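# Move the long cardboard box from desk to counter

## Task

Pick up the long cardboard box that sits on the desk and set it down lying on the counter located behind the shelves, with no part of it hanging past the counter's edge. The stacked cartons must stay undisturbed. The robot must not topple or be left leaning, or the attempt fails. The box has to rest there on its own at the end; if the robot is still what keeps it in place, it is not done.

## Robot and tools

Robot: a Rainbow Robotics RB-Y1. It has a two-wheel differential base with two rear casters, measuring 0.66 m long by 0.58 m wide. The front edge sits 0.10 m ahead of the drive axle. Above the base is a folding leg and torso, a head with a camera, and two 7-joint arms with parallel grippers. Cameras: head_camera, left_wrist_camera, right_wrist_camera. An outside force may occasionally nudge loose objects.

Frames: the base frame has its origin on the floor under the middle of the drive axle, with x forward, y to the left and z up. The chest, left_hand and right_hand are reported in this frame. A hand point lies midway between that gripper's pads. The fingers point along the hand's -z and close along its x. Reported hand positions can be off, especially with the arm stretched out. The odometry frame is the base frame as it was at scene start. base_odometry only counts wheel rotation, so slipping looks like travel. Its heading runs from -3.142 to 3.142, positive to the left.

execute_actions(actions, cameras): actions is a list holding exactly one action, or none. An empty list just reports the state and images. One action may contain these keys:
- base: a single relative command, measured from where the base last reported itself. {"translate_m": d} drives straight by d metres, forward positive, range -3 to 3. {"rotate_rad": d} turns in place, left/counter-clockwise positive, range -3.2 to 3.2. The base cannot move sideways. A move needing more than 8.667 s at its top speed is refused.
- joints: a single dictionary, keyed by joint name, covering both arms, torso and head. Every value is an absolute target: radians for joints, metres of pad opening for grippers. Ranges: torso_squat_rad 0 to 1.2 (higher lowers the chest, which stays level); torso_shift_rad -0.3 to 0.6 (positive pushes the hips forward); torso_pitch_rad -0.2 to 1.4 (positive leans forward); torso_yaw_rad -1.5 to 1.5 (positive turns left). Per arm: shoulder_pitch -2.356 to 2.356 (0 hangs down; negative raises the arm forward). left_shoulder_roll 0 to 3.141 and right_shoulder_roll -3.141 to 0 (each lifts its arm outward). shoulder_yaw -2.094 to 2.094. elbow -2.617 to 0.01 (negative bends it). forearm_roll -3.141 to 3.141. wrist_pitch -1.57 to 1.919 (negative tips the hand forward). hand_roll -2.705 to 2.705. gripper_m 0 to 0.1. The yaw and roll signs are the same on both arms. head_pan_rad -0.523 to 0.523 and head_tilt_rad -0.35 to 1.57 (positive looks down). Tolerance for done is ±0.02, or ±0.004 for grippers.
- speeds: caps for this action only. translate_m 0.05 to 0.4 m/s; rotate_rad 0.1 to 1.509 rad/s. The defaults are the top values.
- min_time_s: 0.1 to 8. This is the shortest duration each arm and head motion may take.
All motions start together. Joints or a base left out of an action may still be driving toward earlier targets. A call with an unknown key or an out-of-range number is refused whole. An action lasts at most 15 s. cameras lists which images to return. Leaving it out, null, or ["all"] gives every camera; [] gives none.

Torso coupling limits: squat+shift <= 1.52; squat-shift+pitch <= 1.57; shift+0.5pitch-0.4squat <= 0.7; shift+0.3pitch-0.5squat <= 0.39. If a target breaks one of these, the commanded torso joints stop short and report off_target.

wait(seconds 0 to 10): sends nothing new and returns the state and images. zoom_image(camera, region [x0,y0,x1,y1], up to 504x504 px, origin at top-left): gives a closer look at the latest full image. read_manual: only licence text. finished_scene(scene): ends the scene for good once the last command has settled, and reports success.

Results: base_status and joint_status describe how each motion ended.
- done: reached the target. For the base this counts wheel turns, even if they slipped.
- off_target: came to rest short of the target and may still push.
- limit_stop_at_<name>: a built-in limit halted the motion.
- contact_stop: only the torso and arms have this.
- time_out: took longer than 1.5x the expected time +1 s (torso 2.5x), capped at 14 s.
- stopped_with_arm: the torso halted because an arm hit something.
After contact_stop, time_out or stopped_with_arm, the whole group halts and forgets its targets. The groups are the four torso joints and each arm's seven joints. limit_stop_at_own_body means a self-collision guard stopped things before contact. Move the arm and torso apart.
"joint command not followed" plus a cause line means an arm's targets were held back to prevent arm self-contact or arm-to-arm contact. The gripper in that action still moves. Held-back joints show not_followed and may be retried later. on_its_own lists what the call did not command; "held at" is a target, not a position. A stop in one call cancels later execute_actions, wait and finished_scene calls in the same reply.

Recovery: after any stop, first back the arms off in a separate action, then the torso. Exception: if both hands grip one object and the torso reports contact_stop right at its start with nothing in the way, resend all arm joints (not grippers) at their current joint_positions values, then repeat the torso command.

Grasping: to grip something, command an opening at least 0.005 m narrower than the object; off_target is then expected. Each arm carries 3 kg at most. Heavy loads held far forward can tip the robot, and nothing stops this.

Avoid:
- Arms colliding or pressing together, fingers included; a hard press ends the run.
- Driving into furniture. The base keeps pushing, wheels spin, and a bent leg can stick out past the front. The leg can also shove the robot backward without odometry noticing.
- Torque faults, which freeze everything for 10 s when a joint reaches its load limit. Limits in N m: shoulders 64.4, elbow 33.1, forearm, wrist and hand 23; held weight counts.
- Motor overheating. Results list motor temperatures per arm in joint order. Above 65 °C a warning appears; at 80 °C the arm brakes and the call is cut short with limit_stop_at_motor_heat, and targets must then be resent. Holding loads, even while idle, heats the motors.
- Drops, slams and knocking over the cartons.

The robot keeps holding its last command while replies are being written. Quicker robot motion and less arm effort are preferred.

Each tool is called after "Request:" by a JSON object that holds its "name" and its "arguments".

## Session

Request:
{"name": "execute_actions", "arguments": {"actions": []}}

Scene clock: 0.00 s.
Motor temperatures (°C, as the motors report them): left_arm=[39 35 32 38 39 45 35] | right_arm=[36 35 39 41 44 47 39]
base_odometry: x=+0.000 y=+0.000 heading=+0.000 (m, m, rad; odometry frame)
base_status: not commanded
joint_positions: torso_squat_rad=+0.350 torso_shift_rad=+0.000 torso_pitch_rad=+0.000 torso_yaw_rad=+0.000 left_shoulder_pitch_rad=-0.001 left_shoulder_roll_rad=+0.024 left_shoulder_yaw_rad=+0.015 left_elbow_rad=-0.203 left_forearm_roll_rad=-0.031 left_wrist_pitch_rad=+0.036 left_hand_roll_rad=+0.019 left_gripper_m=+0.100 right_shoulder_pitch_rad=-0.006 right_shoulder_roll_rad=-0.052 right_shoulder_yaw_rad=-0.004 right_elbow_rad=-0.130 right_forearm_roll_rad=-0.006 right_wrist_pitch_rad=-0.048 right_hand_roll_rad=-0.026 right_gripper_m=+0.100 head_pan_rad=-0.001 head_tilt_rad=+0.401
joint_status: not commanded
chest: x=-0.2281 y=+0.0002 z=+1.2475 quat_wxyz=(+1.000, +0.000, +0.000, +0.000) (m; base frame)
left_hand: x=-0.1369 y=+0.2397 z=+0.5675 quat_wxyz=(+0.996, +0.013, -0.084, +0.000) (m; base frame)
right_hand: x=-0.1500 y=-0.2593 z=+0.5682 quat_wxyz=(+0.995, -0.024, -0.092, -0.015) (m; base frame)
pictures: head_camera, left_wrist_camera, right_wrist_camera
Images, in order (width x height): head_camera 896x504, left_wrist_camera 644x364, right_wrist_camera 644x364.

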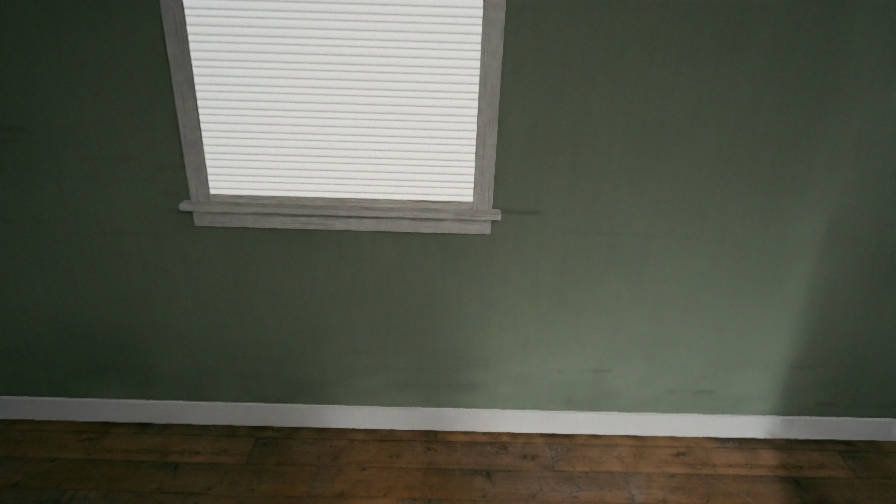

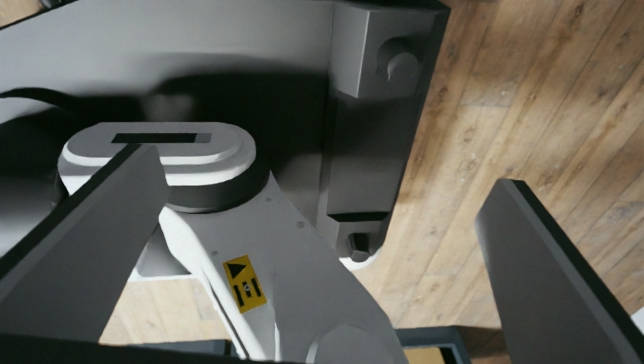

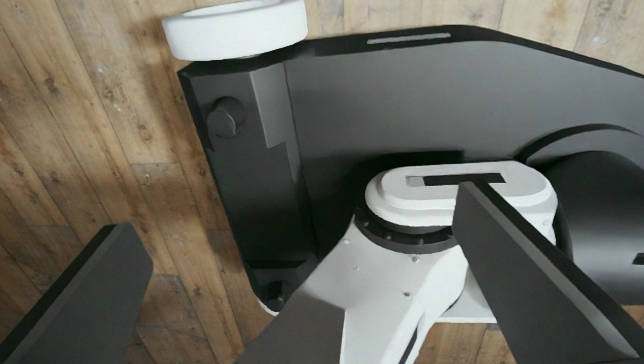

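Likely the same layout: desk to the left. Turn and set the carry pose.

Request:
{"name": "execute_actions", "arguments": {"actions": [{"base":{"rotate_rad":1.57},"joints":{"left_shoulder_pitch_rad":-0.9,"left_elbow_rad":-1.0,"left_wrist_pitch_rad":1.9,"left_hand_roll_rad":1.57,"left_shoulder_roll_rad":0.03,"left_shoulder_yaw_rad":-0.04,"left_forearm_roll_rad":0.05,"head_tilt_rad":0.5}}], "cameras": ["head_camera"]}}

Scene clock: 3.97 s.
Motor temperatures (°C, as the motors report them): left_arm=[39 35 32 38 39 45 35] | right_arm=[36 35 39 41 44 47 39]
base_odometry: x=+0.000 y=+0.000 heading=+1.569 (m, m, rad; odometry frame)
base_status: done
joint_positions: torso_squat_rad=+0.350 torso_shift_rad=+0.000 torso_pitch_rad=+0.000 torso_yaw_rad=+0.000 left_shoulder_pitch_rad=-0.901 left_shoulder_roll_rad=+0.030 left_shoulder_yaw_rad=-0.040 left_elbow_rad=-1.000 left_forearm_roll_rad=+0.050 left_wrist_pitch_rad=+1.900 left_hand_roll_rad=+1.570 left_gripper_m=+0.100 right_shoulder_pitch_rad=-0.005 right_shoulder_roll_rad=-0.052 right_shoulder_yaw_rad=-0.004 right_elbow_rad=-0.130 right_forearm_roll_rad=-0.006 right_wrist_pitch_rad=-0.048 right_hand_roll_rad=-0.026 right_gripper_m=+0.100 head_pan_rad=-0.001 head_tilt_rad=+0.500
joint_status: all done
chest: x=-0.2282 y=+0.0001 z=+1.2475 quat_wxyz=(+1.000, +0.000, +0.000, +0.000) (m; base frame)
left_hand: x=+0.2331 y=+0.1403 z=+0.9755 quat_wxyz=(+0.799, +0.064, -0.029, +0.597) (m; base frame)
right_hand: x=-0.1500 y=-0.2593 z=+0.5681 quat_wxyz=(+0.995, -0.024, -0.092, -0.015) (m; base frame)
pictures: head_camera
Images, in order (width x height): head_camera 896x504.

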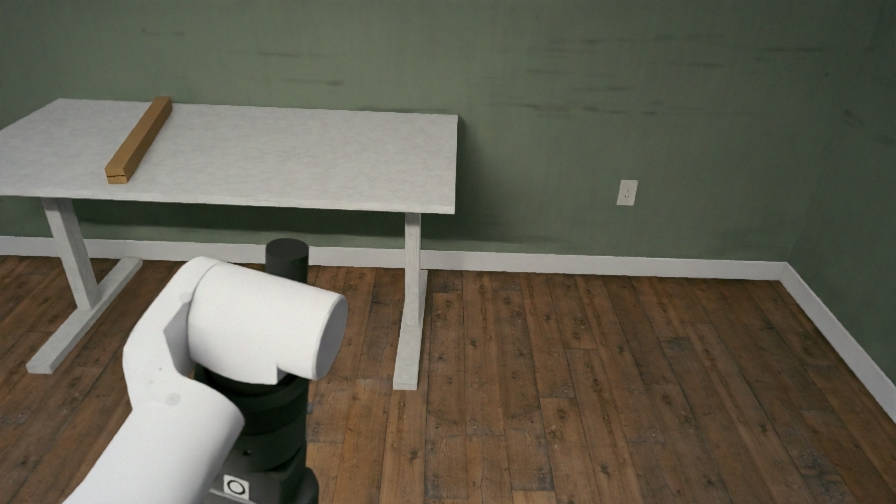

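Request:
{"name": "execute_actions", "arguments": {"actions": [{"base":{"rotate_rad":0.66}}], "cameras": []}}

Request:
{"name": "execute_actions", "arguments": {"actions": [{"base":{"translate_m":1.25}}], "cameras": []}}

Request:
{"name": "execute_actions", "arguments": {"actions": [{"base":{"rotate_rad":-0.55},"joints":{"head_tilt_rad":0.7}}], "cameras": ["head_camera"]}}

Scene clock: 6.77 s.
Motor temperatures (°C, as the motors report them): left_arm=[39 35 32 38 39 45 35] | right_arm=[36 35 39 40 44 47 39]
base_odometry: x=+0.000 y=+0.000 heading=+2.229 (m, m, rad; odometry frame)
base_status: done
joint_positions: torso_squat_rad=+0.350 torso_shift_rad=+0.000 torso_pitch_rad=+0.000 torso_yaw_rad=+0.000 left_shoulder_pitch_rad=-0.900 left_shoulder_roll_rad=+0.030 left_shoulder_yaw_rad=-0.040 left_elbow_rad=-1.000 left_forearm_roll_rad=+0.050 left_wrist_pitch_rad=+1.900 left_hand_roll_rad=+1.570 left_gripper_m=+0.100 right_shoulder_pitch_rad=-0.005 right_shoulder_roll_rad=-0.052 right_shoulder_yaw_rad=-0.004 right_elbow_rad=-0.130 right_forearm_roll_rad=-0.006 right_wrist_pitch_rad=-0.048 right_hand_roll_rad=-0.026 right_gripper_m=+0.100 head_pan_rad=-0.001 head_tilt_rad=+0.500
joint_status: not commanded
chest: x=-0.2282 y=+0.0001 z=+1.2475 quat_wxyz=(+1.000, +0.000, +0.000, +0.000) (m; base frame)
left_hand: x=+0.2331 y=+0.1403 z=+0.9755 quat_wxyz=(+0.799, +0.064, -0.029, +0.597) (m; base frame)
right_hand: x=-0.1500 y=-0.2593 z=+0.5681 quat_wxyz=(+0.995, -0.024, -0.092, -0.015) (m; base frame)
pictures: none
No camera images: the call's "cameras" was empty. Leave "cameras" out to get every camera's image.

Scene clock: 11.43 s.
Motor temperatures (°C, as the motors report them): left_arm=[39 35 32 38 39 45 35] | right_arm=[36 35 39 40 44 47 39]
base_odometry: x=-0.765 y=+0.988 heading=+2.229 (m, m, rad; odometry frame)
base_status: done
joint_positions: torso_squat_rad=+0.350 torso_shift_rad=+0.000 torso_pitch_rad=+0.000 torso_yaw_rad=+0.000 left_shoulder_pitch_rad=-0.900 left_shoulder_roll_rad=+0.030 left_shoulder_yaw_rad=-0.040 left_elbow_rad=-1.000 left_forearm_roll_rad=+0.050 left_wrist_pitch_rad=+1.900 left_hand_roll_rad=+1.570 left_gripper_m=+0.100 right_shoulder_pitch_rad=-0.006 right_shoulder_roll_rad=-0.052 right_shoulder_yaw_rad=-0.004 right_elbow_rad=-0.130 right_forearm_roll_rad=-0.006 right_wrist_pitch_rad=-0.048 right_hand_roll_rad=-0.026 right_gripper_m=+0.100 head_pan_rad=-0.001 head_tilt_rad=+0.500
joint_status: not commanded
chest: x=-0.2282 y=+0.0001 z=+1.2475 quat_wxyz=(+1.000, +0.000, +0.000, +0.000) (m; base frame)
left_hand: x=+0.2330 y=+0.1404 z=+0.9754 quat_wxyz=(+0.799, +0.064, -0.029, +0.597) (m; base frame)
right_hand: x=-0.1500 y=-0.2593 z=+0.5681 quat_wxyz=(+0.995, -0.024, -0.092, -0.015) (m; base frame)
pictures: none
No camera images: the call's "cameras" was empty. Leave "cameras" out to get every camera's image.

Scene clock: 14.10 s.
Motor temperatures (°C, as the motors report them): left_arm=[39 35 32 38 39 45 35] | right_arm=[36 35 39 40 44 47 39]
base_odometry: x=-0.765 y=+0.988 heading=+1.680 (m, m, rad; odometry frame)
base_status: done
joint_positions: torso_squat_rad=+0.350 torso_shift_rad=+0.000 torso_pitch_rad=+0.000 torso_yaw_rad=+0.000 left_shoulder_pitch_rad=-0.900 left_shoulder_roll_rad=+0.030 left_shoulder_yaw_rad=-0.040 left_elbow_rad=-1.000 left_forearm_roll_rad=+0.050 left_wrist_pitch_rad=+1.900 left_hand_roll_rad=+1.570 left_gripper_m=+0.100 right_shoulder_pitch_rad=-0.006 right_shoulder_roll_rad=-0.052 right_shoulder_yaw_rad=-0.004 right_elbow_rad=-0.130 right_forearm_roll_rad=-0.006 right_wrist_pitch_rad=-0.048 right_hand_roll_rad=-0.026 right_gripper_m=+0.100 head_pan_rad=-0.001 head_tilt_rad=+0.700
joint_status: all done
chest: x=-0.2282 y=+0.0002 z=+1.2475 quat_wxyz=(+1.000, +0.000, +0.000, +0.000) (m; base frame)
left_hand: x=+0.2330 y=+0.1404 z=+0.9754 quat_wxyz=(+0.799, +0.064, -0.029, +0.597) (m; base frame)
right_hand: x=-0.1500 y=-0.2593 z=+0.5682 quat_wxyz=(+0.995, -0.024, -0.092, -0.015) (m; base frame)
pictures: head_camera
Images, in order (width x height): head_camera 896x504.

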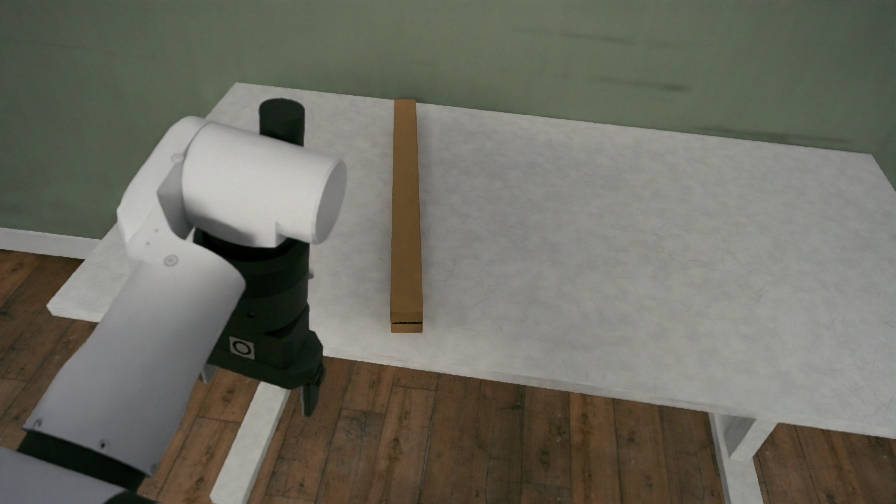

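Request:
{"name": "execute_actions", "arguments": {"actions": [{"base":{"translate_m":0.55},"joints":{"torso_yaw_rad":-0.15,"left_hand_roll_rad":1.72,"head_tilt_rad":0.9}}], "cameras": []}}

Request:
{"name": "execute_actions", "arguments": {"actions": [{"joints":{"torso_squat_rad":0.74}}]}}

Scene clock: 17.13 s.
Motor temperatures (°C, as the motors report them): left_arm=[39 35 32 38 39 45 35] | right_arm=[36 35 39 41 44 47 39]
base_odometry: x=-0.825 y=+1.534 heading=+1.680 (m, m, rad; odometry frame)
base_status: done
joint_positions: torso_squat_rad=+0.350 torso_shift_rad=-0.002 torso_pitch_rad=-0.001 torso_yaw_rad=-0.150 left_shoulder_pitch_rad=-0.900 left_shoulder_roll_rad=+0.030 left_shoulder_yaw_rad=-0.040 left_elbow_rad=-1.000 left_forearm_roll_rad=+0.050 left_wrist_pitch_rad=+1.900 left_hand_roll_rad=+1.720 left_gripper_m=+0.100 right_shoulder_pitch_rad=-0.006 right_shoulder_roll_rad=-0.052 right_shoulder_yaw_rad=-0.004 right_elbow_rad=-0.130 right_forearm_roll_rad=-0.006 right_wrist_pitch_rad=-0.048 right_hand_roll_rad=-0.026 right_gripper_m=+0.100 head_pan_rad=-0.001 head_tilt_rad=+0.900
joint_status: all done
chest: x=-0.2293 y=+0.0003 z=+1.2474 quat_wxyz=(+0.997, +0.000, -0.001, -0.075) (m; base frame)
left_hand: x=+0.2480 y=+0.0702 z=+0.9759 quat_wxyz=(+0.799, +0.058, -0.039, +0.597) (m; base frame)
right_hand: x=-0.1899 y=-0.2681 z=+0.5682 quat_wxyz=(+0.991, -0.031, -0.091, -0.090) (m; base frame)
pictures: none
No camera images: the call's "cameras" was empty. Leave "cameras" out to get every camera's image.

Scene clock: 19.23 s.
Motor temperatures (°C, as the motors report them): left_arm=[39 35 32 38 39 45 35] | right_arm=[36 35 39 40 44 47 39]
base_odometry: x=-0.825 y=+1.534 heading=+1.681 (m, m, rad; odometry frame)
base_status: not commanded
joint_positions: torso_squat_rad=+0.740 torso_shift_rad=+0.000 torso_pitch_rad=+0.000 torso_yaw_rad=-0.150 left_shoulder_pitch_rad=-0.900 left_shoulder_roll_rad=+0.030 left_shoulder_yaw_rad=-0.040 left_elbow_rad=-1.000 left_forearm_roll_rad=+0.050 left_wrist_pitch_rad=+1.900 left_hand_roll_rad=+1.720 left_gripper_m=+0.100 right_shoulder_pitch_rad=-0.006 right_shoulder_roll_rad=-0.052 right_shoulder_yaw_rad=-0.004 right_elbow_rad=-0.130 right_forearm_roll_rad=-0.006 right_wrist_pitch_rad=-0.048 right_hand_roll_rad=-0.026 right_gripper_m=+0.100 head_pan_rad=-0.001 head_tilt_rad=+0.900
joint_status: all done
chest: x=-0.2282 y=+0.0002 z=+1.1068 quat_wxyz=(+0.997, +0.000, +0.000, -0.075) (m; base frame)
left_hand: x=+0.2488 y=+0.0701 z=+0.8348 quat_wxyz=(+0.799, +0.059, -0.038, +0.597) (m; base frame)
right_hand: x=-0.1895 y=-0.2681 z=+0.4276 quat_wxyz=(+0.991, -0.031, -0.090, -0.090) (m; base frame)
pictures: head_camera, left_wrist_camera, right_wrist_camera
Images, in order (width x height): head_camera 896x504, left_wrist_camera 644x364, right_wrist_camera 644x364.

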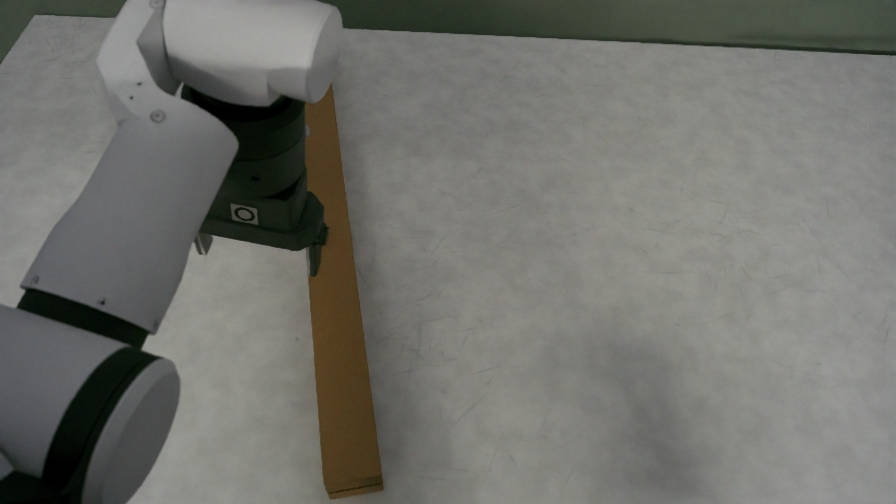

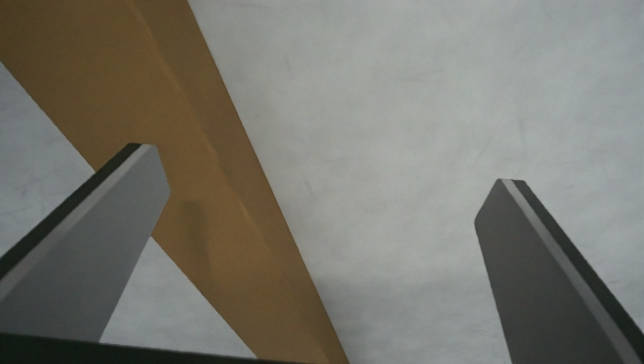

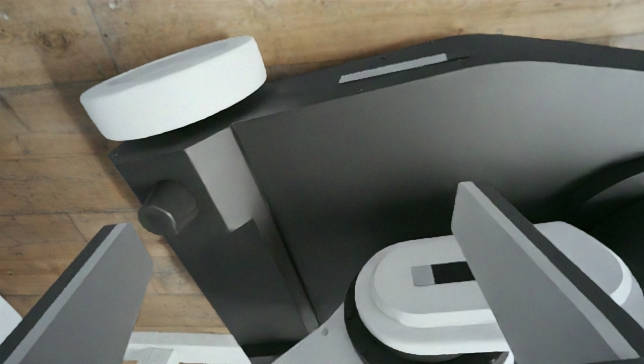

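Request:
{"name": "execute_actions", "arguments": {"actions": [{"joints":{"torso_squat_rad":0.68}}], "cameras": []}}

Request:
{"name": "execute_actions", "arguments": {"actions": [{"joints":{"torso_yaw_rad":-0.27,"left_hand_roll_rad":2.05}}], "cameras": ["head_camera","left_wrist_camera"]}}

Scene clock: 20.27 s.
Motor temperatures (°C, as the motors report them): left_arm=[39 35 32 38 39 45 35] | right_arm=[36 35 39 40 44 47 39]
base_odometry: x=-0.825 y=+1.534 heading=+1.681 (m, m, rad; odometry frame)
base_status: not commanded
joint_positions: torso_squat_rad=+0.680 torso_shift_rad=-0.002 torso_pitch_rad=-0.001 torso_yaw_rad=-0.150 left_shoulder_pitch_rad=-0.900 left_shoulder_roll_rad=+0.030 left_shoulder_yaw_rad=-0.040 left_elbow_rad=-1.000 left_forearm_roll_rad=+0.050 left_wrist_pitch_rad=+1.900 left_hand_roll_rad=+1.720 left_gripper_m=+0.100 right_shoulder_pitch_rad=-0.006 right_shoulder_roll_rad=-0.052 right_shoulder_yaw_rad=-0.004 right_elbow_rad=-0.130 right_forearm_roll_rad=-0.006 right_wrist_pitch_rad=-0.048 right_hand_roll_rad=-0.026 right_gripper_m=+0.100 head_pan_rad=-0.001 head_tilt_rad=+0.900
joint_status: all done
chest: x=-0.2294 y=+0.0002 z=+1.1341 quat_wxyz=(+0.997, +0.000, -0.001, -0.075) (m; base frame)
left_hand: x=+0.2480 y=+0.0701 z=+0.8627 quat_wxyz=(+0.799, +0.058, -0.039, +0.597) (m; base frame)
right_hand: x=-0.1897 y=-0.2681 z=+0.4549 quat_wxyz=(+0.991, -0.031, -0.091, -0.090) (m; base frame)
pictures: none
No camera images: the call's "cameras" was empty. Leave "cameras" out to get every camera's image.

Scene clock: 21.20 s.
Motor temperatures (°C, as the motors report them): left_arm=[39 35 32 38 39 45 35] | right_arm=[36 35 39 40 44 47 39]
base_odometry: x=-0.825 y=+1.534 heading=+1.681 (m, m, rad; odometry frame)
base_status: not commanded
joint_positions: torso_squat_rad=+0.680 torso_shift_rad=-0.002 torso_pitch_rad=-0.001 torso_yaw_rad=-0.270 left_shoulder_pitch_rad=-0.900 left_shoulder_roll_rad=+0.030 left_shoulder_yaw_rad=-0.040 left_elbow_rad=-1.000 left_forearm_roll_rad=+0.050 left_wrist_pitch_rad=+1.900 left_hand_roll_rad=+2.050 left_gripper_m=+0.100 right_shoulder_pitch_rad=-0.006 right_shoulder_roll_rad=-0.052 right_shoulder_yaw_rad=-0.004 right_elbow_rad=-0.130 right_forearm_roll_rad=-0.006 right_wrist_pitch_rad=-0.048 right_hand_roll_rad=-0.026 right_gripper_m=+0.100 head_pan_rad=-0.001 head_tilt_rad=+0.900
joint_status: all done
chest: x=-0.2294 y=+0.0002 z=+1.1341 quat_wxyz=(+0.991, +0.000, -0.001, -0.135) (m; base frame)
left_hand: x=+0.2530 y=+0.0125 z=+0.8628 quat_wxyz=(+0.732, +0.048, -0.051, +0.677) (m; base frame)
right_hand: x=-0.2221 y=-0.2708 z=+0.4548 quat_wxyz=(+0.984, -0.037, -0.089, -0.149) (m; base frame)
pictures: head_camera, left_wrist_camera
Images, in order (width x height): head_camera 896x504, left_wrist_camera 644x364.

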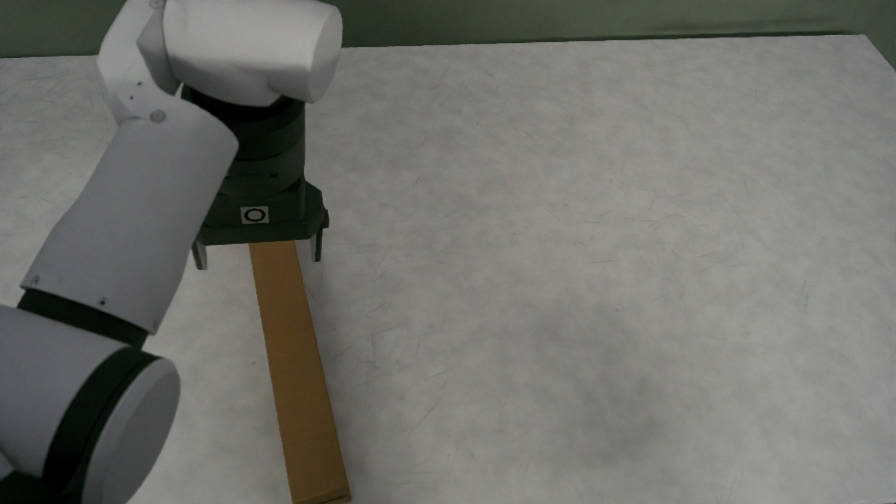

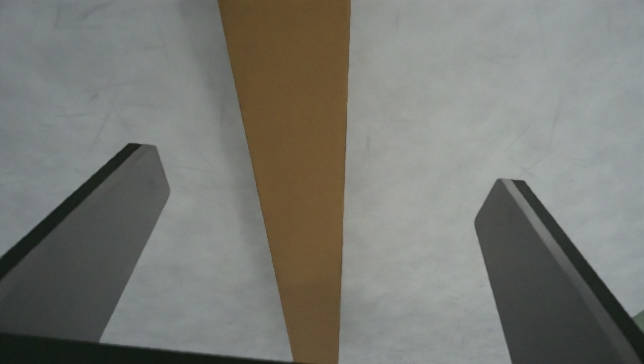

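Request:
{"name": "execute_actions", "arguments": {"actions": [{"joints":{"torso_yaw_rad":-0.325,"left_hand_roll_rad":2.1}}], "cameras": []}}

Request:
{"name": "execute_actions", "arguments": {"actions": [{"joints":{"torso_squat_rad":0.83}}], "cameras": ["left_wrist_camera"]}}

Scene clock: 22.00 s.
Motor temperatures (°C, as the motors report them): left_arm=[39 35 32 38 39 45 35] | right_arm=[36 35 39 40 44 47 39]
base_odometry: x=-0.825 y=+1.534 heading=+1.681 (m, m, rad; odometry frame)
base_status: not commanded
joint_positions: torso_squat_rad=+0.680 torso_shift_rad=-0.002 torso_pitch_rad=-0.001 torso_yaw_rad=-0.325 left_shoulder_pitch_rad=-0.900 left_shoulder_roll_rad=+0.030 left_shoulder_yaw_rad=-0.040 left_elbow_rad=-1.000 left_forearm_roll_rad=+0.050 left_wrist_pitch_rad=+1.900 left_hand_roll_rad=+2.100 left_gripper_m=+0.100 right_shoulder_pitch_rad=-0.006 right_shoulder_roll_rad=-0.052 right_shoulder_yaw_rad=-0.004 right_elbow_rad=-0.130 right_forearm_roll_rad=-0.006 right_wrist_pitch_rad=-0.048 right_hand_roll_rad=-0.026 right_gripper_m=+0.100 head_pan_rad=-0.001 head_tilt_rad=+0.900
joint_status: all done
chest: x=-0.2294 y=+0.0003 z=+1.1341 quat_wxyz=(+0.987, +0.000, -0.001, -0.162) (m; base frame)
left_hand: x=+0.2529 y=-0.0140 z=+0.8628 quat_wxyz=(+0.734, +0.045, -0.054, +0.676) (m; base frame)
right_hand: x=-0.2370 y=-0.2708 z=+0.4548 quat_wxyz=(+0.980, -0.039, -0.088, -0.176) (m; base frame)
pictures: none
No camera images: the call's "cameras" was empty. Leave "cameras" out to get every camera's image.

Scene clock: 23.30 s.
Motor temperatures (°C, as the motors report them): left_arm=[39 35 32 38 39 45 35] | right_arm=[36 35 39 40 44 47 39]
base_odometry: x=-0.825 y=+1.534 heading=+1.681 (m, m, rad; odometry frame)
base_status: not commanded
joint_positions: torso_squat_rad=+0.830 torso_shift_rad=+0.000 torso_pitch_rad=+0.000 torso_yaw_rad=-0.325 left_shoulder_pitch_rad=-0.900 left_shoulder_roll_rad=+0.030 left_shoulder_yaw_rad=-0.040 left_elbow_rad=-1.000 left_forearm_roll_rad=+0.050 left_wrist_pitch_rad=+1.900 left_hand_roll_rad=+2.100 left_gripper_m=+0.100 right_shoulder_pitch_rad=-0.006 right_shoulder_roll_rad=-0.052 right_shoulder_yaw_rad=-0.004 right_elbow_rad=-0.130 right_forearm_roll_rad=-0.006 right_wrist_pitch_rad=-0.048 right_hand_roll_rad=-0.026 right_gripper_m=+0.100 head_pan_rad=-0.001 head_tilt_rad=+0.900
joint_status: all done
chest: x=-0.2282 y=+0.0002 z=+1.0623 quat_wxyz=(+0.987, +0.000, +0.000, -0.162) (m; base frame)
left_hand: x=+0.2537 y=-0.0141 z=+0.7903 quat_wxyz=(+0.734, +0.046, -0.053, +0.676) (m; base frame)
right_hand: x=-0.2368 y=-0.2708 z=+0.3831 quat_wxyz=(+0.980, -0.039, -0.087, -0.176) (m; base frame)
pictures: left_wrist_camera
Images, in order (width x height): left_wrist_camera 644x364.

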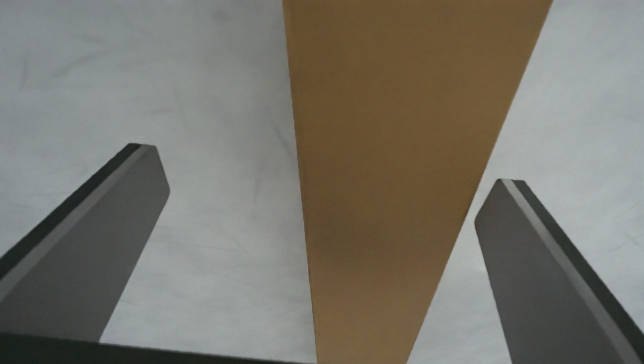

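Overshot a bit; correct back.

Request:
{"name": "execute_actions", "arguments": {"actions": [{"joints":{"torso_yaw_rad":-0.295,"left_hand_roll_rad":2.07}}], "cameras": []}}

Request:
{"name": "execute_actions", "arguments": {"actions": [{"joints":{"torso_squat_rad":0.885}}], "cameras": ["left_wrist_camera"]}}

Request:
{"name": "execute_actions", "arguments": {"actions": [{"joints":{"left_gripper_m":0.03}}], "cameras": ["left_wrist_camera"]}}

Scene clock: 23.97 s.
Motor temperatures (°C, as the motors report them): left_arm=[39 35 32 38 39 45 35] | right_arm=[36 35 39 40 44 47 39]
base_odometry: x=-0.825 y=+1.534 heading=+1.681 (m, m, rad; odometry frame)
base_status: not commanded
joint_positions: torso_squat_rad=+0.830 torso_shift_rad=+0.000 torso_pitch_rad=+0.000 torso_yaw_rad=-0.295 left_shoulder_pitch_rad=-0.900 left_shoulder_roll_rad=+0.030 left_shoulder_yaw_rad=-0.040 left_elbow_rad=-1.000 left_forearm_roll_rad=+0.050 left_wrist_pitch_rad=+1.900 left_hand_roll_rad=+2.070 left_gripper_m=+0.100 right_shoulder_pitch_rad=-0.006 right_shoulder_roll_rad=-0.052 right_shoulder_yaw_rad=-0.004 right_elbow_rad=-0.130 right_forearm_roll_rad=-0.006 right_wrist_pitch_rad=-0.048 right_hand_roll_rad=-0.026 right_gripper_m=+0.100 head_pan_rad=-0.001 head_tilt_rad=+0.900
joint_status: all done
chest: x=-0.2282 y=+0.0002 z=+1.0623 quat_wxyz=(+0.989, +0.000, +0.000, -0.147) (m; base frame)
left_hand: x=+0.2539 y=+0.0004 z=+0.7903 quat_wxyz=(+0.734, +0.047, -0.052, +0.676) (m; base frame)
right_hand: x=-0.2286 y=-0.2709 z=+0.3830 quat_wxyz=(+0.982, -0.038, -0.087, -0.161) (m; base frame)
pictures: none
No camera images: the call's "cameras" was empty. Leave "cameras" out to get every camera's image.

Scene clock: 24.87 s.
Motor temperatures (°C, as the motors report them): left_arm=[39 35 32 38 39 45 35] | right_arm=[36 35 39 40 44 47 39]
base_odometry: x=-0.825 y=+1.534 heading=+1.681 (m, m, rad; odometry frame)
base_status: not commanded
joint_positions: torso_squat_rad=+0.885 torso_shift_rad=+0.000 torso_pitch_rad=+0.000 torso_yaw_rad=-0.295 left_shoulder_pitch_rad=-0.900 left_shoulder_roll_rad=+0.030 left_shoulder_yaw_rad=-0.040 left_elbow_rad=-1.000 left_forearm_roll_rad=+0.050 left_wrist_pitch_rad=+1.900 left_hand_roll_rad=+2.070 left_gripper_m=+0.100 right_shoulder_pitch_rad=-0.006 right_shoulder_roll_rad=-0.052 right_shoulder_yaw_rad=-0.004 right_elbow_rad=-0.130 right_forearm_roll_rad=-0.006 right_wrist_pitch_rad=-0.048 right_hand_roll_rad=-0.026 right_gripper_m=+0.100 head_pan_rad=-0.001 head_tilt_rad=+0.900
joint_status: all done
chest: x=-0.2282 y=+0.0001 z=+1.0332 quat_wxyz=(+0.989, +0.000, +0.000, -0.147) (m; base frame)
left_hand: x=+0.2539 y=+0.0004 z=+0.7612 quat_wxyz=(+0.734, +0.047, -0.052, +0.676) (m; base frame)
right_hand: x=-0.2286 y=-0.2709 z=+0.3539 quat_wxyz=(+0.982, -0.038, -0.087, -0.161) (m; base frame)
pictures: left_wrist_camera
Images, in order (width x height): left_wrist_camera 644x364.

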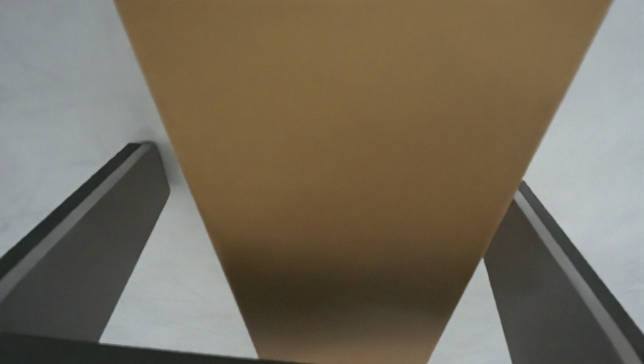

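Scene clock: 26.07 s.
Motor temperatures (°C, as the motors report them): left_arm=[39 35 32 38 39 45 35] | right_arm=[36 35 39 40 44 47 39]
base_odometry: x=-0.825 y=+1.534 heading=+1.681 (m, m, rad; odometry frame)
base_status: not commanded
joint_positions: torso_squat_rad=+0.885 torso_shift_rad=+0.000 torso_pitch_rad=+0.000 torso_yaw_rad=-0.295 left_shoulder_pitch_rad=-0.900 left_shoulder_roll_rad=+0.030 left_shoulder_yaw_rad=-0.040 left_elbow_rad=-1.000 left_forearm_roll_rad=+0.050 left_wrist_pitch_rad=+1.900 left_hand_roll_rad=+2.070 left_gripper_m=+0.055 right_shoulder_pitch_rad=-0.006 right_shoulder_roll_rad=-0.052 right_shoulder_yaw_rad=-0.004 right_elbow_rad=-0.130 right_forearm_roll_rad=-0.006 right_wrist_pitch_rad=-0.048 right_hand_roll_rad=-0.026 right_gripper_m=+0.100 head_pan_rad=-0.001 head_tilt_rad=+0.900
joint_status: left_gripper_m off_target (ended at +0.055, target +0.030)
chest: x=-0.2282 y=+0.0001 z=+1.0332 quat_wxyz=(+0.989, +0.000, +0.000, -0.147) (m; base frame)
left_hand: x=+0.2540 y=+0.0003 z=+0.7613 quat_wxyz=(+0.734, +0.047, -0.052, +0.676) (m; base frame)
right_hand: x=-0.2286 y=-0.2709 z=+0.3539 quat_wxyz=(+0.982, -0.038, -0.087, -0.161) (m; base frame)
pictures: left_wrist_camera
Images, in order (width x height): left_wrist_camera 644x364.

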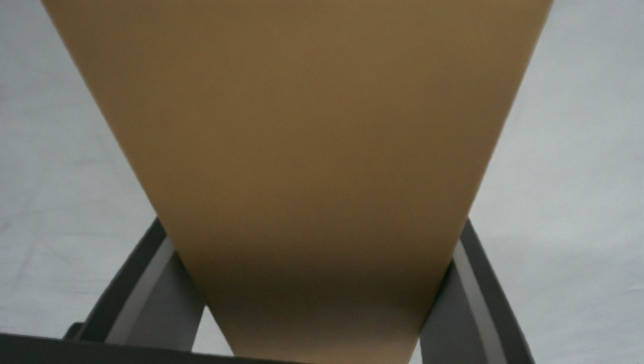

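Request:
{"name": "execute_actions", "arguments": {"actions": [{"joints":{"torso_squat_rad":0.35}}], "cameras": []}}

Request:
{"name": "execute_actions", "arguments": {"actions": [{"base":{"translate_m":-0.75},"joints":{"torso_yaw_rad":0,"left_hand_roll_rad":1.8,"head_tilt_rad":0.4}}], "cameras": []}}

Request:
{"name": "execute_actions", "arguments": {"actions": [{"base":{"rotate_rad":2.4}}], "cameras": ["head_camera","left_wrist_camera"]}}

Scene clock: 28.83 s.
Motor temperatures (°C, as the motors report them): left_arm=[39 35 32 38 39 45 35] | right_arm=[36 35 39 40 44 47 39]
base_odometry: x=-0.825 y=+1.534 heading=+1.681 (m, m, rad; odometry frame)
base_status: not commanded
joint_positions: torso_squat_rad=+0.350 torso_shift_rad=+0.000 torso_pitch_rad=+0.000 torso_yaw_rad=-0.295 left_shoulder_pitch_rad=-0.900 left_shoulder_roll_rad=+0.030 left_shoulder_yaw_rad=-0.040 left_elbow_rad=-1.000 left_forearm_roll_rad=+0.050 left_wrist_pitch_rad=+1.900 left_hand_roll_rad=+2.070 left_gripper_m=+0.055 right_shoulder_pitch_rad=-0.006 right_shoulder_roll_rad=-0.052 right_shoulder_yaw_rad=-0.004 right_elbow_rad=-0.130 right_forearm_roll_rad=-0.006 right_wrist_pitch_rad=-0.048 right_hand_roll_rad=-0.026 right_gripper_m=+0.100 head_pan_rad=-0.001 head_tilt_rad=+0.900
joint_status: all done
chest: x=-0.2281 y=+0.0002 z=+1.2475 quat_wxyz=(+0.989, +0.000, +0.000, -0.147) (m; base frame)
left_hand: x=+0.2539 y=+0.0005 z=+0.9753 quat_wxyz=(+0.734, +0.048, -0.052, +0.676) (m; base frame)
right_hand: x=-0.2288 y=-0.2709 z=+0.5682 quat_wxyz=(+0.982, -0.038, -0.087, -0.161) (m; base frame)
pictures: none
No camera images: the call's "cameras" was empty. Leave "cameras" out to get every camera's image.

Scene clock: 32.37 s.
Motor temperatures (°C, as the motors report them): left_arm=[39 35 32 38 39 45 35] | right_arm=[36 35 39 40 44 47 39]
base_odometry: x=-0.743 y=+0.789 heading=+1.679 (m, m, rad; odometry frame)
base_status: done
joint_positions: torso_squat_rad=+0.350 torso_shift_rad=+0.000 torso_pitch_rad=+0.000 torso_yaw_rad=+0.000 left_shoulder_pitch_rad=-0.900 left_shoulder_roll_rad=+0.030 left_shoulder_yaw_rad=-0.040 left_elbow_rad=-1.000 left_forearm_roll_rad=+0.050 left_wrist_pitch_rad=+1.900 left_hand_roll_rad=+1.800 left_gripper_m=+0.055 right_shoulder_pitch_rad=-0.006 right_shoulder_roll_rad=-0.052 right_shoulder_yaw_rad=-0.004 right_elbow_rad=-0.130 right_forearm_roll_rad=-0.006 right_wrist_pitch_rad=-0.048 right_hand_roll_rad=-0.026 right_gripper_m=+0.100 head_pan_rad=-0.001 head_tilt_rad=+0.400
joint_status: all done
chest: x=-0.2282 y=+0.0002 z=+1.2475 quat_wxyz=(+1.000, +0.000, +0.000, +0.000) (m; base frame)
left_hand: x=+0.2329 y=+0.1407 z=+0.9753 quat_wxyz=(+0.725, +0.060, -0.036, +0.685) (m; base frame)
right_hand: x=-0.1499 y=-0.2593 z=+0.5682 quat_wxyz=(+0.995, -0.024, -0.092, -0.015) (m; base frame)
pictures: none
No camera images: the call's "cameras" was empty. Leave "cameras" out to get every camera's image.

Scene clock: 37.10 s.
Motor temperatures (°C, as the motors report them): left_arm=[40 35 32 38 39 45 35] | right_arm=[36 35 39 40 44 47 39]
base_odometry: x=-0.743 y=+0.789 heading=-2.204 (m, m, rad; odometry frame)
base_status: done
joint_positions: torso_squat_rad=+0.350 torso_shift_rad=+0.000 torso_pitch_rad=+0.000 torso_yaw_rad=+0.000 left_shoulder_pitch_rad=-0.900 left_shoulder_roll_rad=+0.030 left_shoulder_yaw_rad=-0.040 left_elbow_rad=-1.000 left_forearm_roll_rad=+0.050 left_wrist_pitch_rad=+1.900 left_hand_roll_rad=+1.800 left_gripper_m=+0.055 right_shoulder_pitch_rad=-0.006 right_shoulder_roll_rad=-0.052 right_shoulder_yaw_rad=-0.004 right_elbow_rad=-0.130 right_forearm_roll_rad=-0.006 right_wrist_pitch_rad=-0.048 right_hand_roll_rad=-0.026 right_gripper_m=+0.100 head_pan_rad=-0.001 head_tilt_rad=+0.400
joint_status: not commanded
chest: x=-0.2282 y=+0.0001 z=+1.2475 quat_wxyz=(+1.000, +0.000, +0.000, +0.000) (m; base frame)
left_hand: x=+0.2329 y=+0.1406 z=+0.9754 quat_wxyz=(+0.725, +0.060, -0.036, +0.685) (m; base frame)
right_hand: x=-0.1499 y=-0.2593 z=+0.5682 quat_wxyz=(+0.995, -0.024, -0.092, -0.015) (m; base frame)
pictures: head_camera, left_wrist_camera
Images, in order (width x height): head_camera 896x504, left_wrist_camera 644x364.

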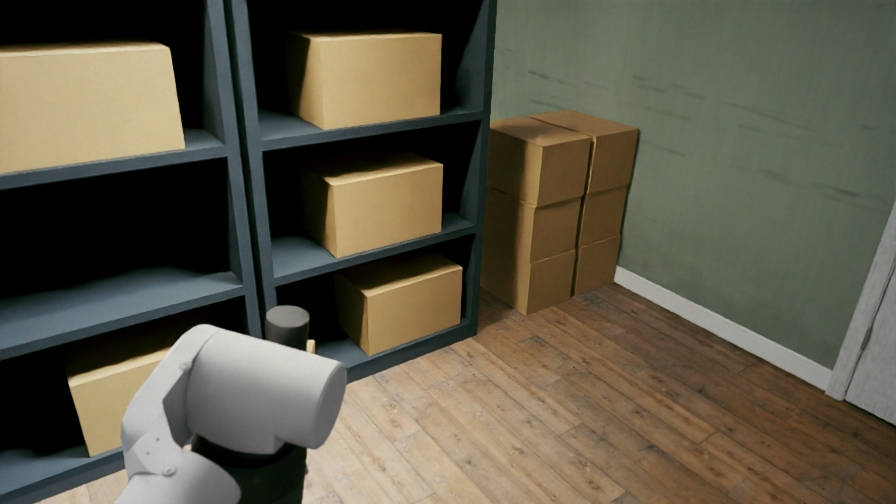

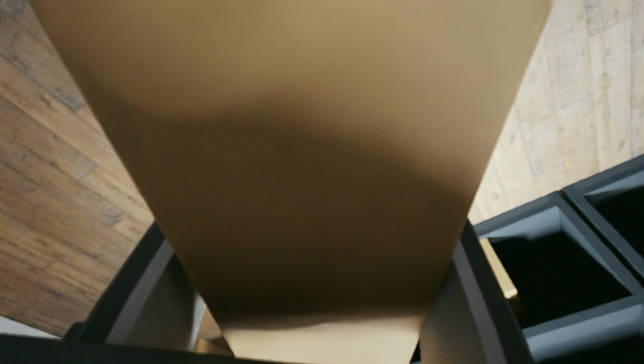

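Request:
{"name": "execute_actions", "arguments": {"actions": [{"base":{"rotate_rad":1.75}}], "cameras": ["head_camera"]}}

Scene clock: 41.27 s.
Motor temperatures (°C, as the motors report them): left_arm=[40 35 32 38 39 45 35] | right_arm=[36 35 39 40 44 47 39]
base_odometry: x=-0.743 y=+0.789 heading=-0.455 (m, m, rad; odometry frame)
base_status: done
joint_positions: torso_squat_rad=+0.350 torso_shift_rad=+0.000 torso_pitch_rad=+0.000 torso_yaw_rad=+0.000 left_shoulder_pitch_rad=-0.900 left_shoulder_roll_rad=+0.030 left_shoulder_yaw_rad=-0.040 left_elbow_rad=-1.000 left_forearm_roll_rad=+0.050 left_wrist_pitch_rad=+1.900 left_hand_roll_rad=+1.800 left_gripper_m=+0.055 right_shoulder_pitch_rad=-0.006 right_shoulder_roll_rad=-0.052 right_shoulder_yaw_rad=-0.004 right_elbow_rad=-0.130 right_forearm_roll_rad=-0.006 right_wrist_pitch_rad=-0.048 right_hand_roll_rad=-0.026 right_gripper_m=+0.100 head_pan_rad=-0.001 head_tilt_rad=+0.400
joint_status: not commanded
chest: x=-0.2282 y=+0.0001 z=+1.2475 quat_wxyz=(+1.000, +0.000, +0.000, +0.000) (m; base frame)
left_hand: x=+0.2329 y=+0.1406 z=+0.9754 quat_wxyz=(+0.725, +0.060, -0.036, +0.685) (m; base frame)
right_hand: x=-0.1499 y=-0.2593 z=+0.5682 quat_wxyz=(+0.995, -0.024, -0.092, -0.015) (m; base frame)
pictures: head_camera
Images, in order (width x height): head_camera 896x504.

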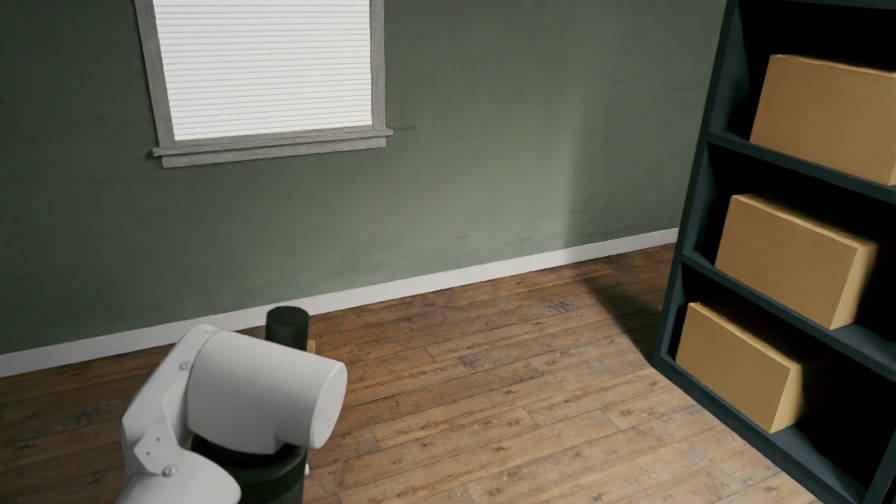

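Request:
{"name": "execute_actions", "arguments": {"actions": [{"base":{"translate_m":1.85}}], "cameras": []}}

Request:
{"name": "execute_actions", "arguments": {"actions": [{"base":{"rotate_rad":-0.95},"joints":{"head_tilt_rad":0.5}}], "cameras": ["head_camera"]}}

Scene clock: 47.70 s.
Motor temperatures (°C, as the motors report them): left_arm=[40 35 32 38 39 46 35] | right_arm=[36 35 39 40 44 47 39]
base_odometry: x=+0.919 y=-0.023 heading=-0.453 (m, m, rad; odometry frame)
base_status: done
joint_positions: torso_squat_rad=+0.350 torso_shift_rad=-0.001 torso_pitch_rad=-0.001 torso_yaw_rad=+0.000 left_shoulder_pitch_rad=-0.895 left_shoulder_roll_rad=+0.027 left_shoulder_yaw_rad=-0.040 left_elbow_rad=-0.997 left_forearm_roll_rad=+0.051 left_wrist_pitch_rad=+1.904 left_hand_roll_rad=+1.800 left_gripper_m=+0.052 right_shoulder_pitch_rad=-0.006 right_shoulder_roll_rad=-0.052 right_shoulder_yaw_rad=-0.004 right_elbow_rad=-0.130 right_forearm_roll_rad=-0.006 right_wrist_pitch_rad=-0.048 right_hand_roll_rad=-0.026 right_gripper_m=+0.100 head_pan_rad=-0.001 head_tilt_rad=+0.400
joint_status: not commanded
chest: x=-0.2292 y=+0.0001 z=+1.2474 quat_wxyz=(+1.000, +0.000, +0.000, +0.000) (m; base frame)
left_hand: x=+0.2286 y=+0.1405 z=+0.9726 quat_wxyz=(+0.725, +0.064, -0.032, +0.685) (m; base frame)
right_hand: x=-0.1499 y=-0.2593 z=+0.5682 quat_wxyz=(+0.995, -0.024, -0.093, -0.015) (m; base frame)
pictures: none
No camera images: the call's "cameras" was empty. Leave "cameras" out to get every camera's image.

Scene clock: 50.80 s.
Motor temperatures (°C, as the motors report them): left_arm=[40 35 32 39 39 46 35] | right_arm=[36 35 39 40 44 47 39]
base_odometry: x=+0.919 y=-0.023 heading=-1.403 (m, m, rad; odometry frame)
base_status: done
joint_positions: torso_squat_rad=+0.350 torso_shift_rad=+0.000 torso_pitch_rad=+0.000 torso_yaw_rad=+0.000 left_shoulder_pitch_rad=-0.900 left_shoulder_roll_rad=+0.030 left_shoulder_yaw_rad=-0.040 left_elbow_rad=-1.000 left_forearm_roll_rad=+0.050 left_wrist_pitch_rad=+1.900 left_hand_roll_rad=+1.800 left_gripper_m=+0.051 right_shoulder_pitch_rad=-0.006 right_shoulder_roll_rad=-0.052 right_shoulder_yaw_rad=-0.004 right_elbow_rad=-0.130 right_forearm_roll_rad=-0.006 right_wrist_pitch_rad=-0.048 right_hand_roll_rad=-0.026 right_gripper_m=+0.100 head_pan_rad=-0.001 head_tilt_rad=+0.500
joint_status: all done
chest: x=-0.2283 y=+0.0002 z=+1.2475 quat_wxyz=(+1.000, +0.000, +0.000, +0.000) (m; base frame)
left_hand: x=+0.2327 y=+0.1404 z=+0.9752 quat_wxyz=(+0.725, +0.060, -0.036, +0.685) (m; base frame)
right_hand: x=-0.1499 y=-0.2593 z=+0.5682 quat_wxyz=(+0.995, -0.024, -0.092, -0.015) (m; base frame)
pictures: head_camera
Images, in order (width x height): head_camera 896x504.

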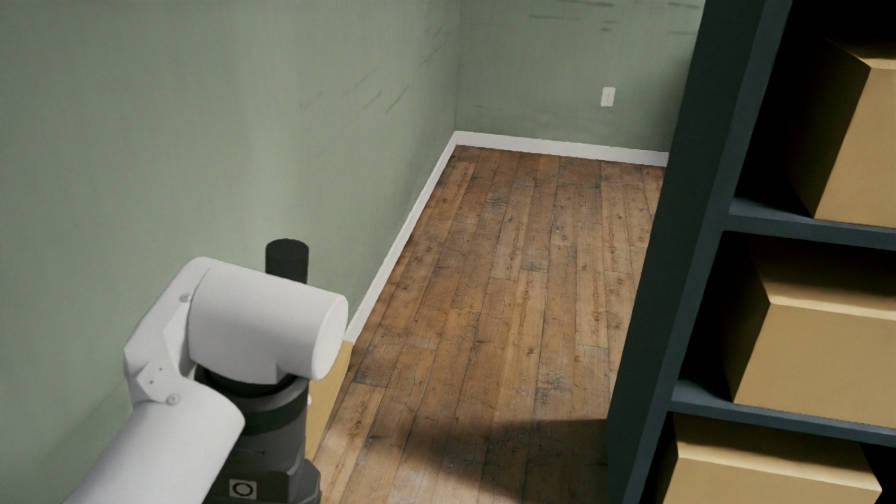

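Request:
{"name": "execute_actions", "arguments": {"actions": [{"base":{"translate_m":1.1},"joints":{"left_gripper_m":0.02}}], "cameras": []}}

Request:
{"name": "execute_actions", "arguments": {"actions": [{"base":{"rotate_rad":-0.19},"joints":{"head_tilt_rad":0.7}}], "cameras": ["head_camera","left_wrist_camera"]}}

Scene clock: 55.30 s.
Motor temperatures (°C, as the motors report them): left_arm=[40 35 32 39 39 46 35] | right_arm=[36 35 39 40 44 47 39]
base_odometry: x=+1.103 y=-1.108 heading=-1.403 (m, m, rad; odometry frame)
base_status: done
joint_positions: torso_squat_rad=+0.350 torso_shift_rad=+0.000 torso_pitch_rad=+0.000 torso_yaw_rad=+0.000 left_shoulder_pitch_rad=-0.900 left_shoulder_roll_rad=+0.030 left_shoulder_yaw_rad=-0.040 left_elbow_rad=-1.000 left_forearm_roll_rad=+0.050 left_wrist_pitch_rad=+1.900 left_hand_roll_rad=+1.800 left_gripper_m=+0.051 right_shoulder_pitch_rad=-0.006 right_shoulder_roll_rad=-0.052 right_shoulder_yaw_rad=-0.004 right_elbow_rad=-0.130 right_forearm_roll_rad=-0.006 right_wrist_pitch_rad=-0.048 right_hand_roll_rad=-0.026 right_gripper_m=+0.100 head_pan_rad=-0.001 head_tilt_rad=+0.500
joint_status: left_gripper_m off_target (ended at +0.051, target +0.020)
chest: x=-0.2281 y=+0.0002 z=+1.2475 quat_wxyz=(+1.000, +0.000, +0.000, +0.000) (m; base frame)
left_hand: x=+0.2329 y=+0.1404 z=+0.9752 quat_wxyz=(+0.725, +0.060, -0.036, +0.685) (m; base frame)
right_hand: x=-0.1499 y=-0.2593 z=+0.5682 quat_wxyz=(+0.995, -0.024, -0.092, -0.015) (m; base frame)
pictures: none
No camera images: the call's "cameras" was empty. Leave "cameras" out to get every camera's image.

Scene clock: 57.10 s.
Motor temperatures (°C, as the motors report them): left_arm=[40 35 32 39 39 46 35] | right_arm=[36 35 39 40 44 47 39]
base_odometry: x=+1.103 y=-1.108 heading=-1.593 (m, m, rad; odometry frame)
base_status: done
joint_positions: torso_squat_rad=+0.350 torso_shift_rad=+0.000 torso_pitch_rad=+0.000 torso_yaw_rad=+0.000 left_shoulder_pitch_rad=-0.900 left_shoulder_roll_rad=+0.030 left_shoulder_yaw_rad=-0.040 left_elbow_rad=-1.000 left_forearm_roll_rad=+0.050 left_wrist_pitch_rad=+1.900 left_hand_roll_rad=+1.800 left_gripper_m=+0.051 right_shoulder_pitch_rad=-0.006 right_shoulder_roll_rad=-0.052 right_shoulder_yaw_rad=-0.004 right_elbow_rad=-0.130 right_forearm_roll_rad=-0.006 right_wrist_pitch_rad=-0.048 right_hand_roll_rad=-0.026 right_gripper_m=+0.100 head_pan_rad=-0.001 head_tilt_rad=+0.700
joint_status: all done
chest: x=-0.2281 y=+0.0002 z=+1.2475 quat_wxyz=(+1.000, +0.000, +0.000, +0.000) (m; base frame)
left_hand: x=+0.2329 y=+0.1404 z=+0.9752 quat_wxyz=(+0.725, +0.060, -0.036, +0.685) (m; base frame)
right_hand: x=-0.1499 y=-0.2593 z=+0.5682 quat_wxyz=(+0.995, -0.024, -0.092, -0.015) (m; base frame)
pictures: head_camera, left_wrist_camera
Images, in order (width x height): head_camera 896x504, left_wrist_camera 644x364.

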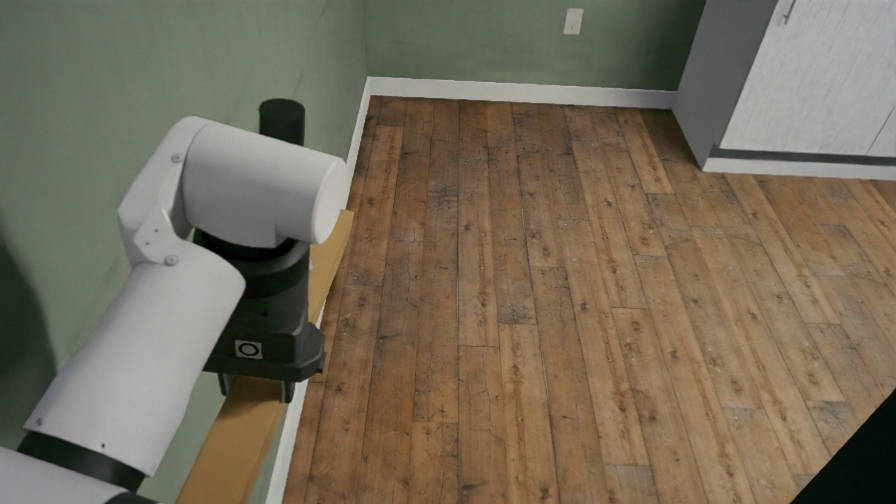

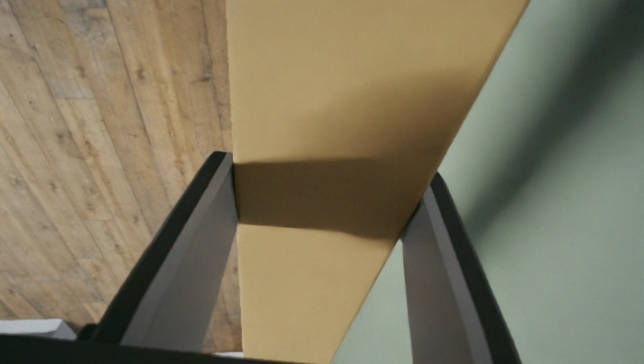

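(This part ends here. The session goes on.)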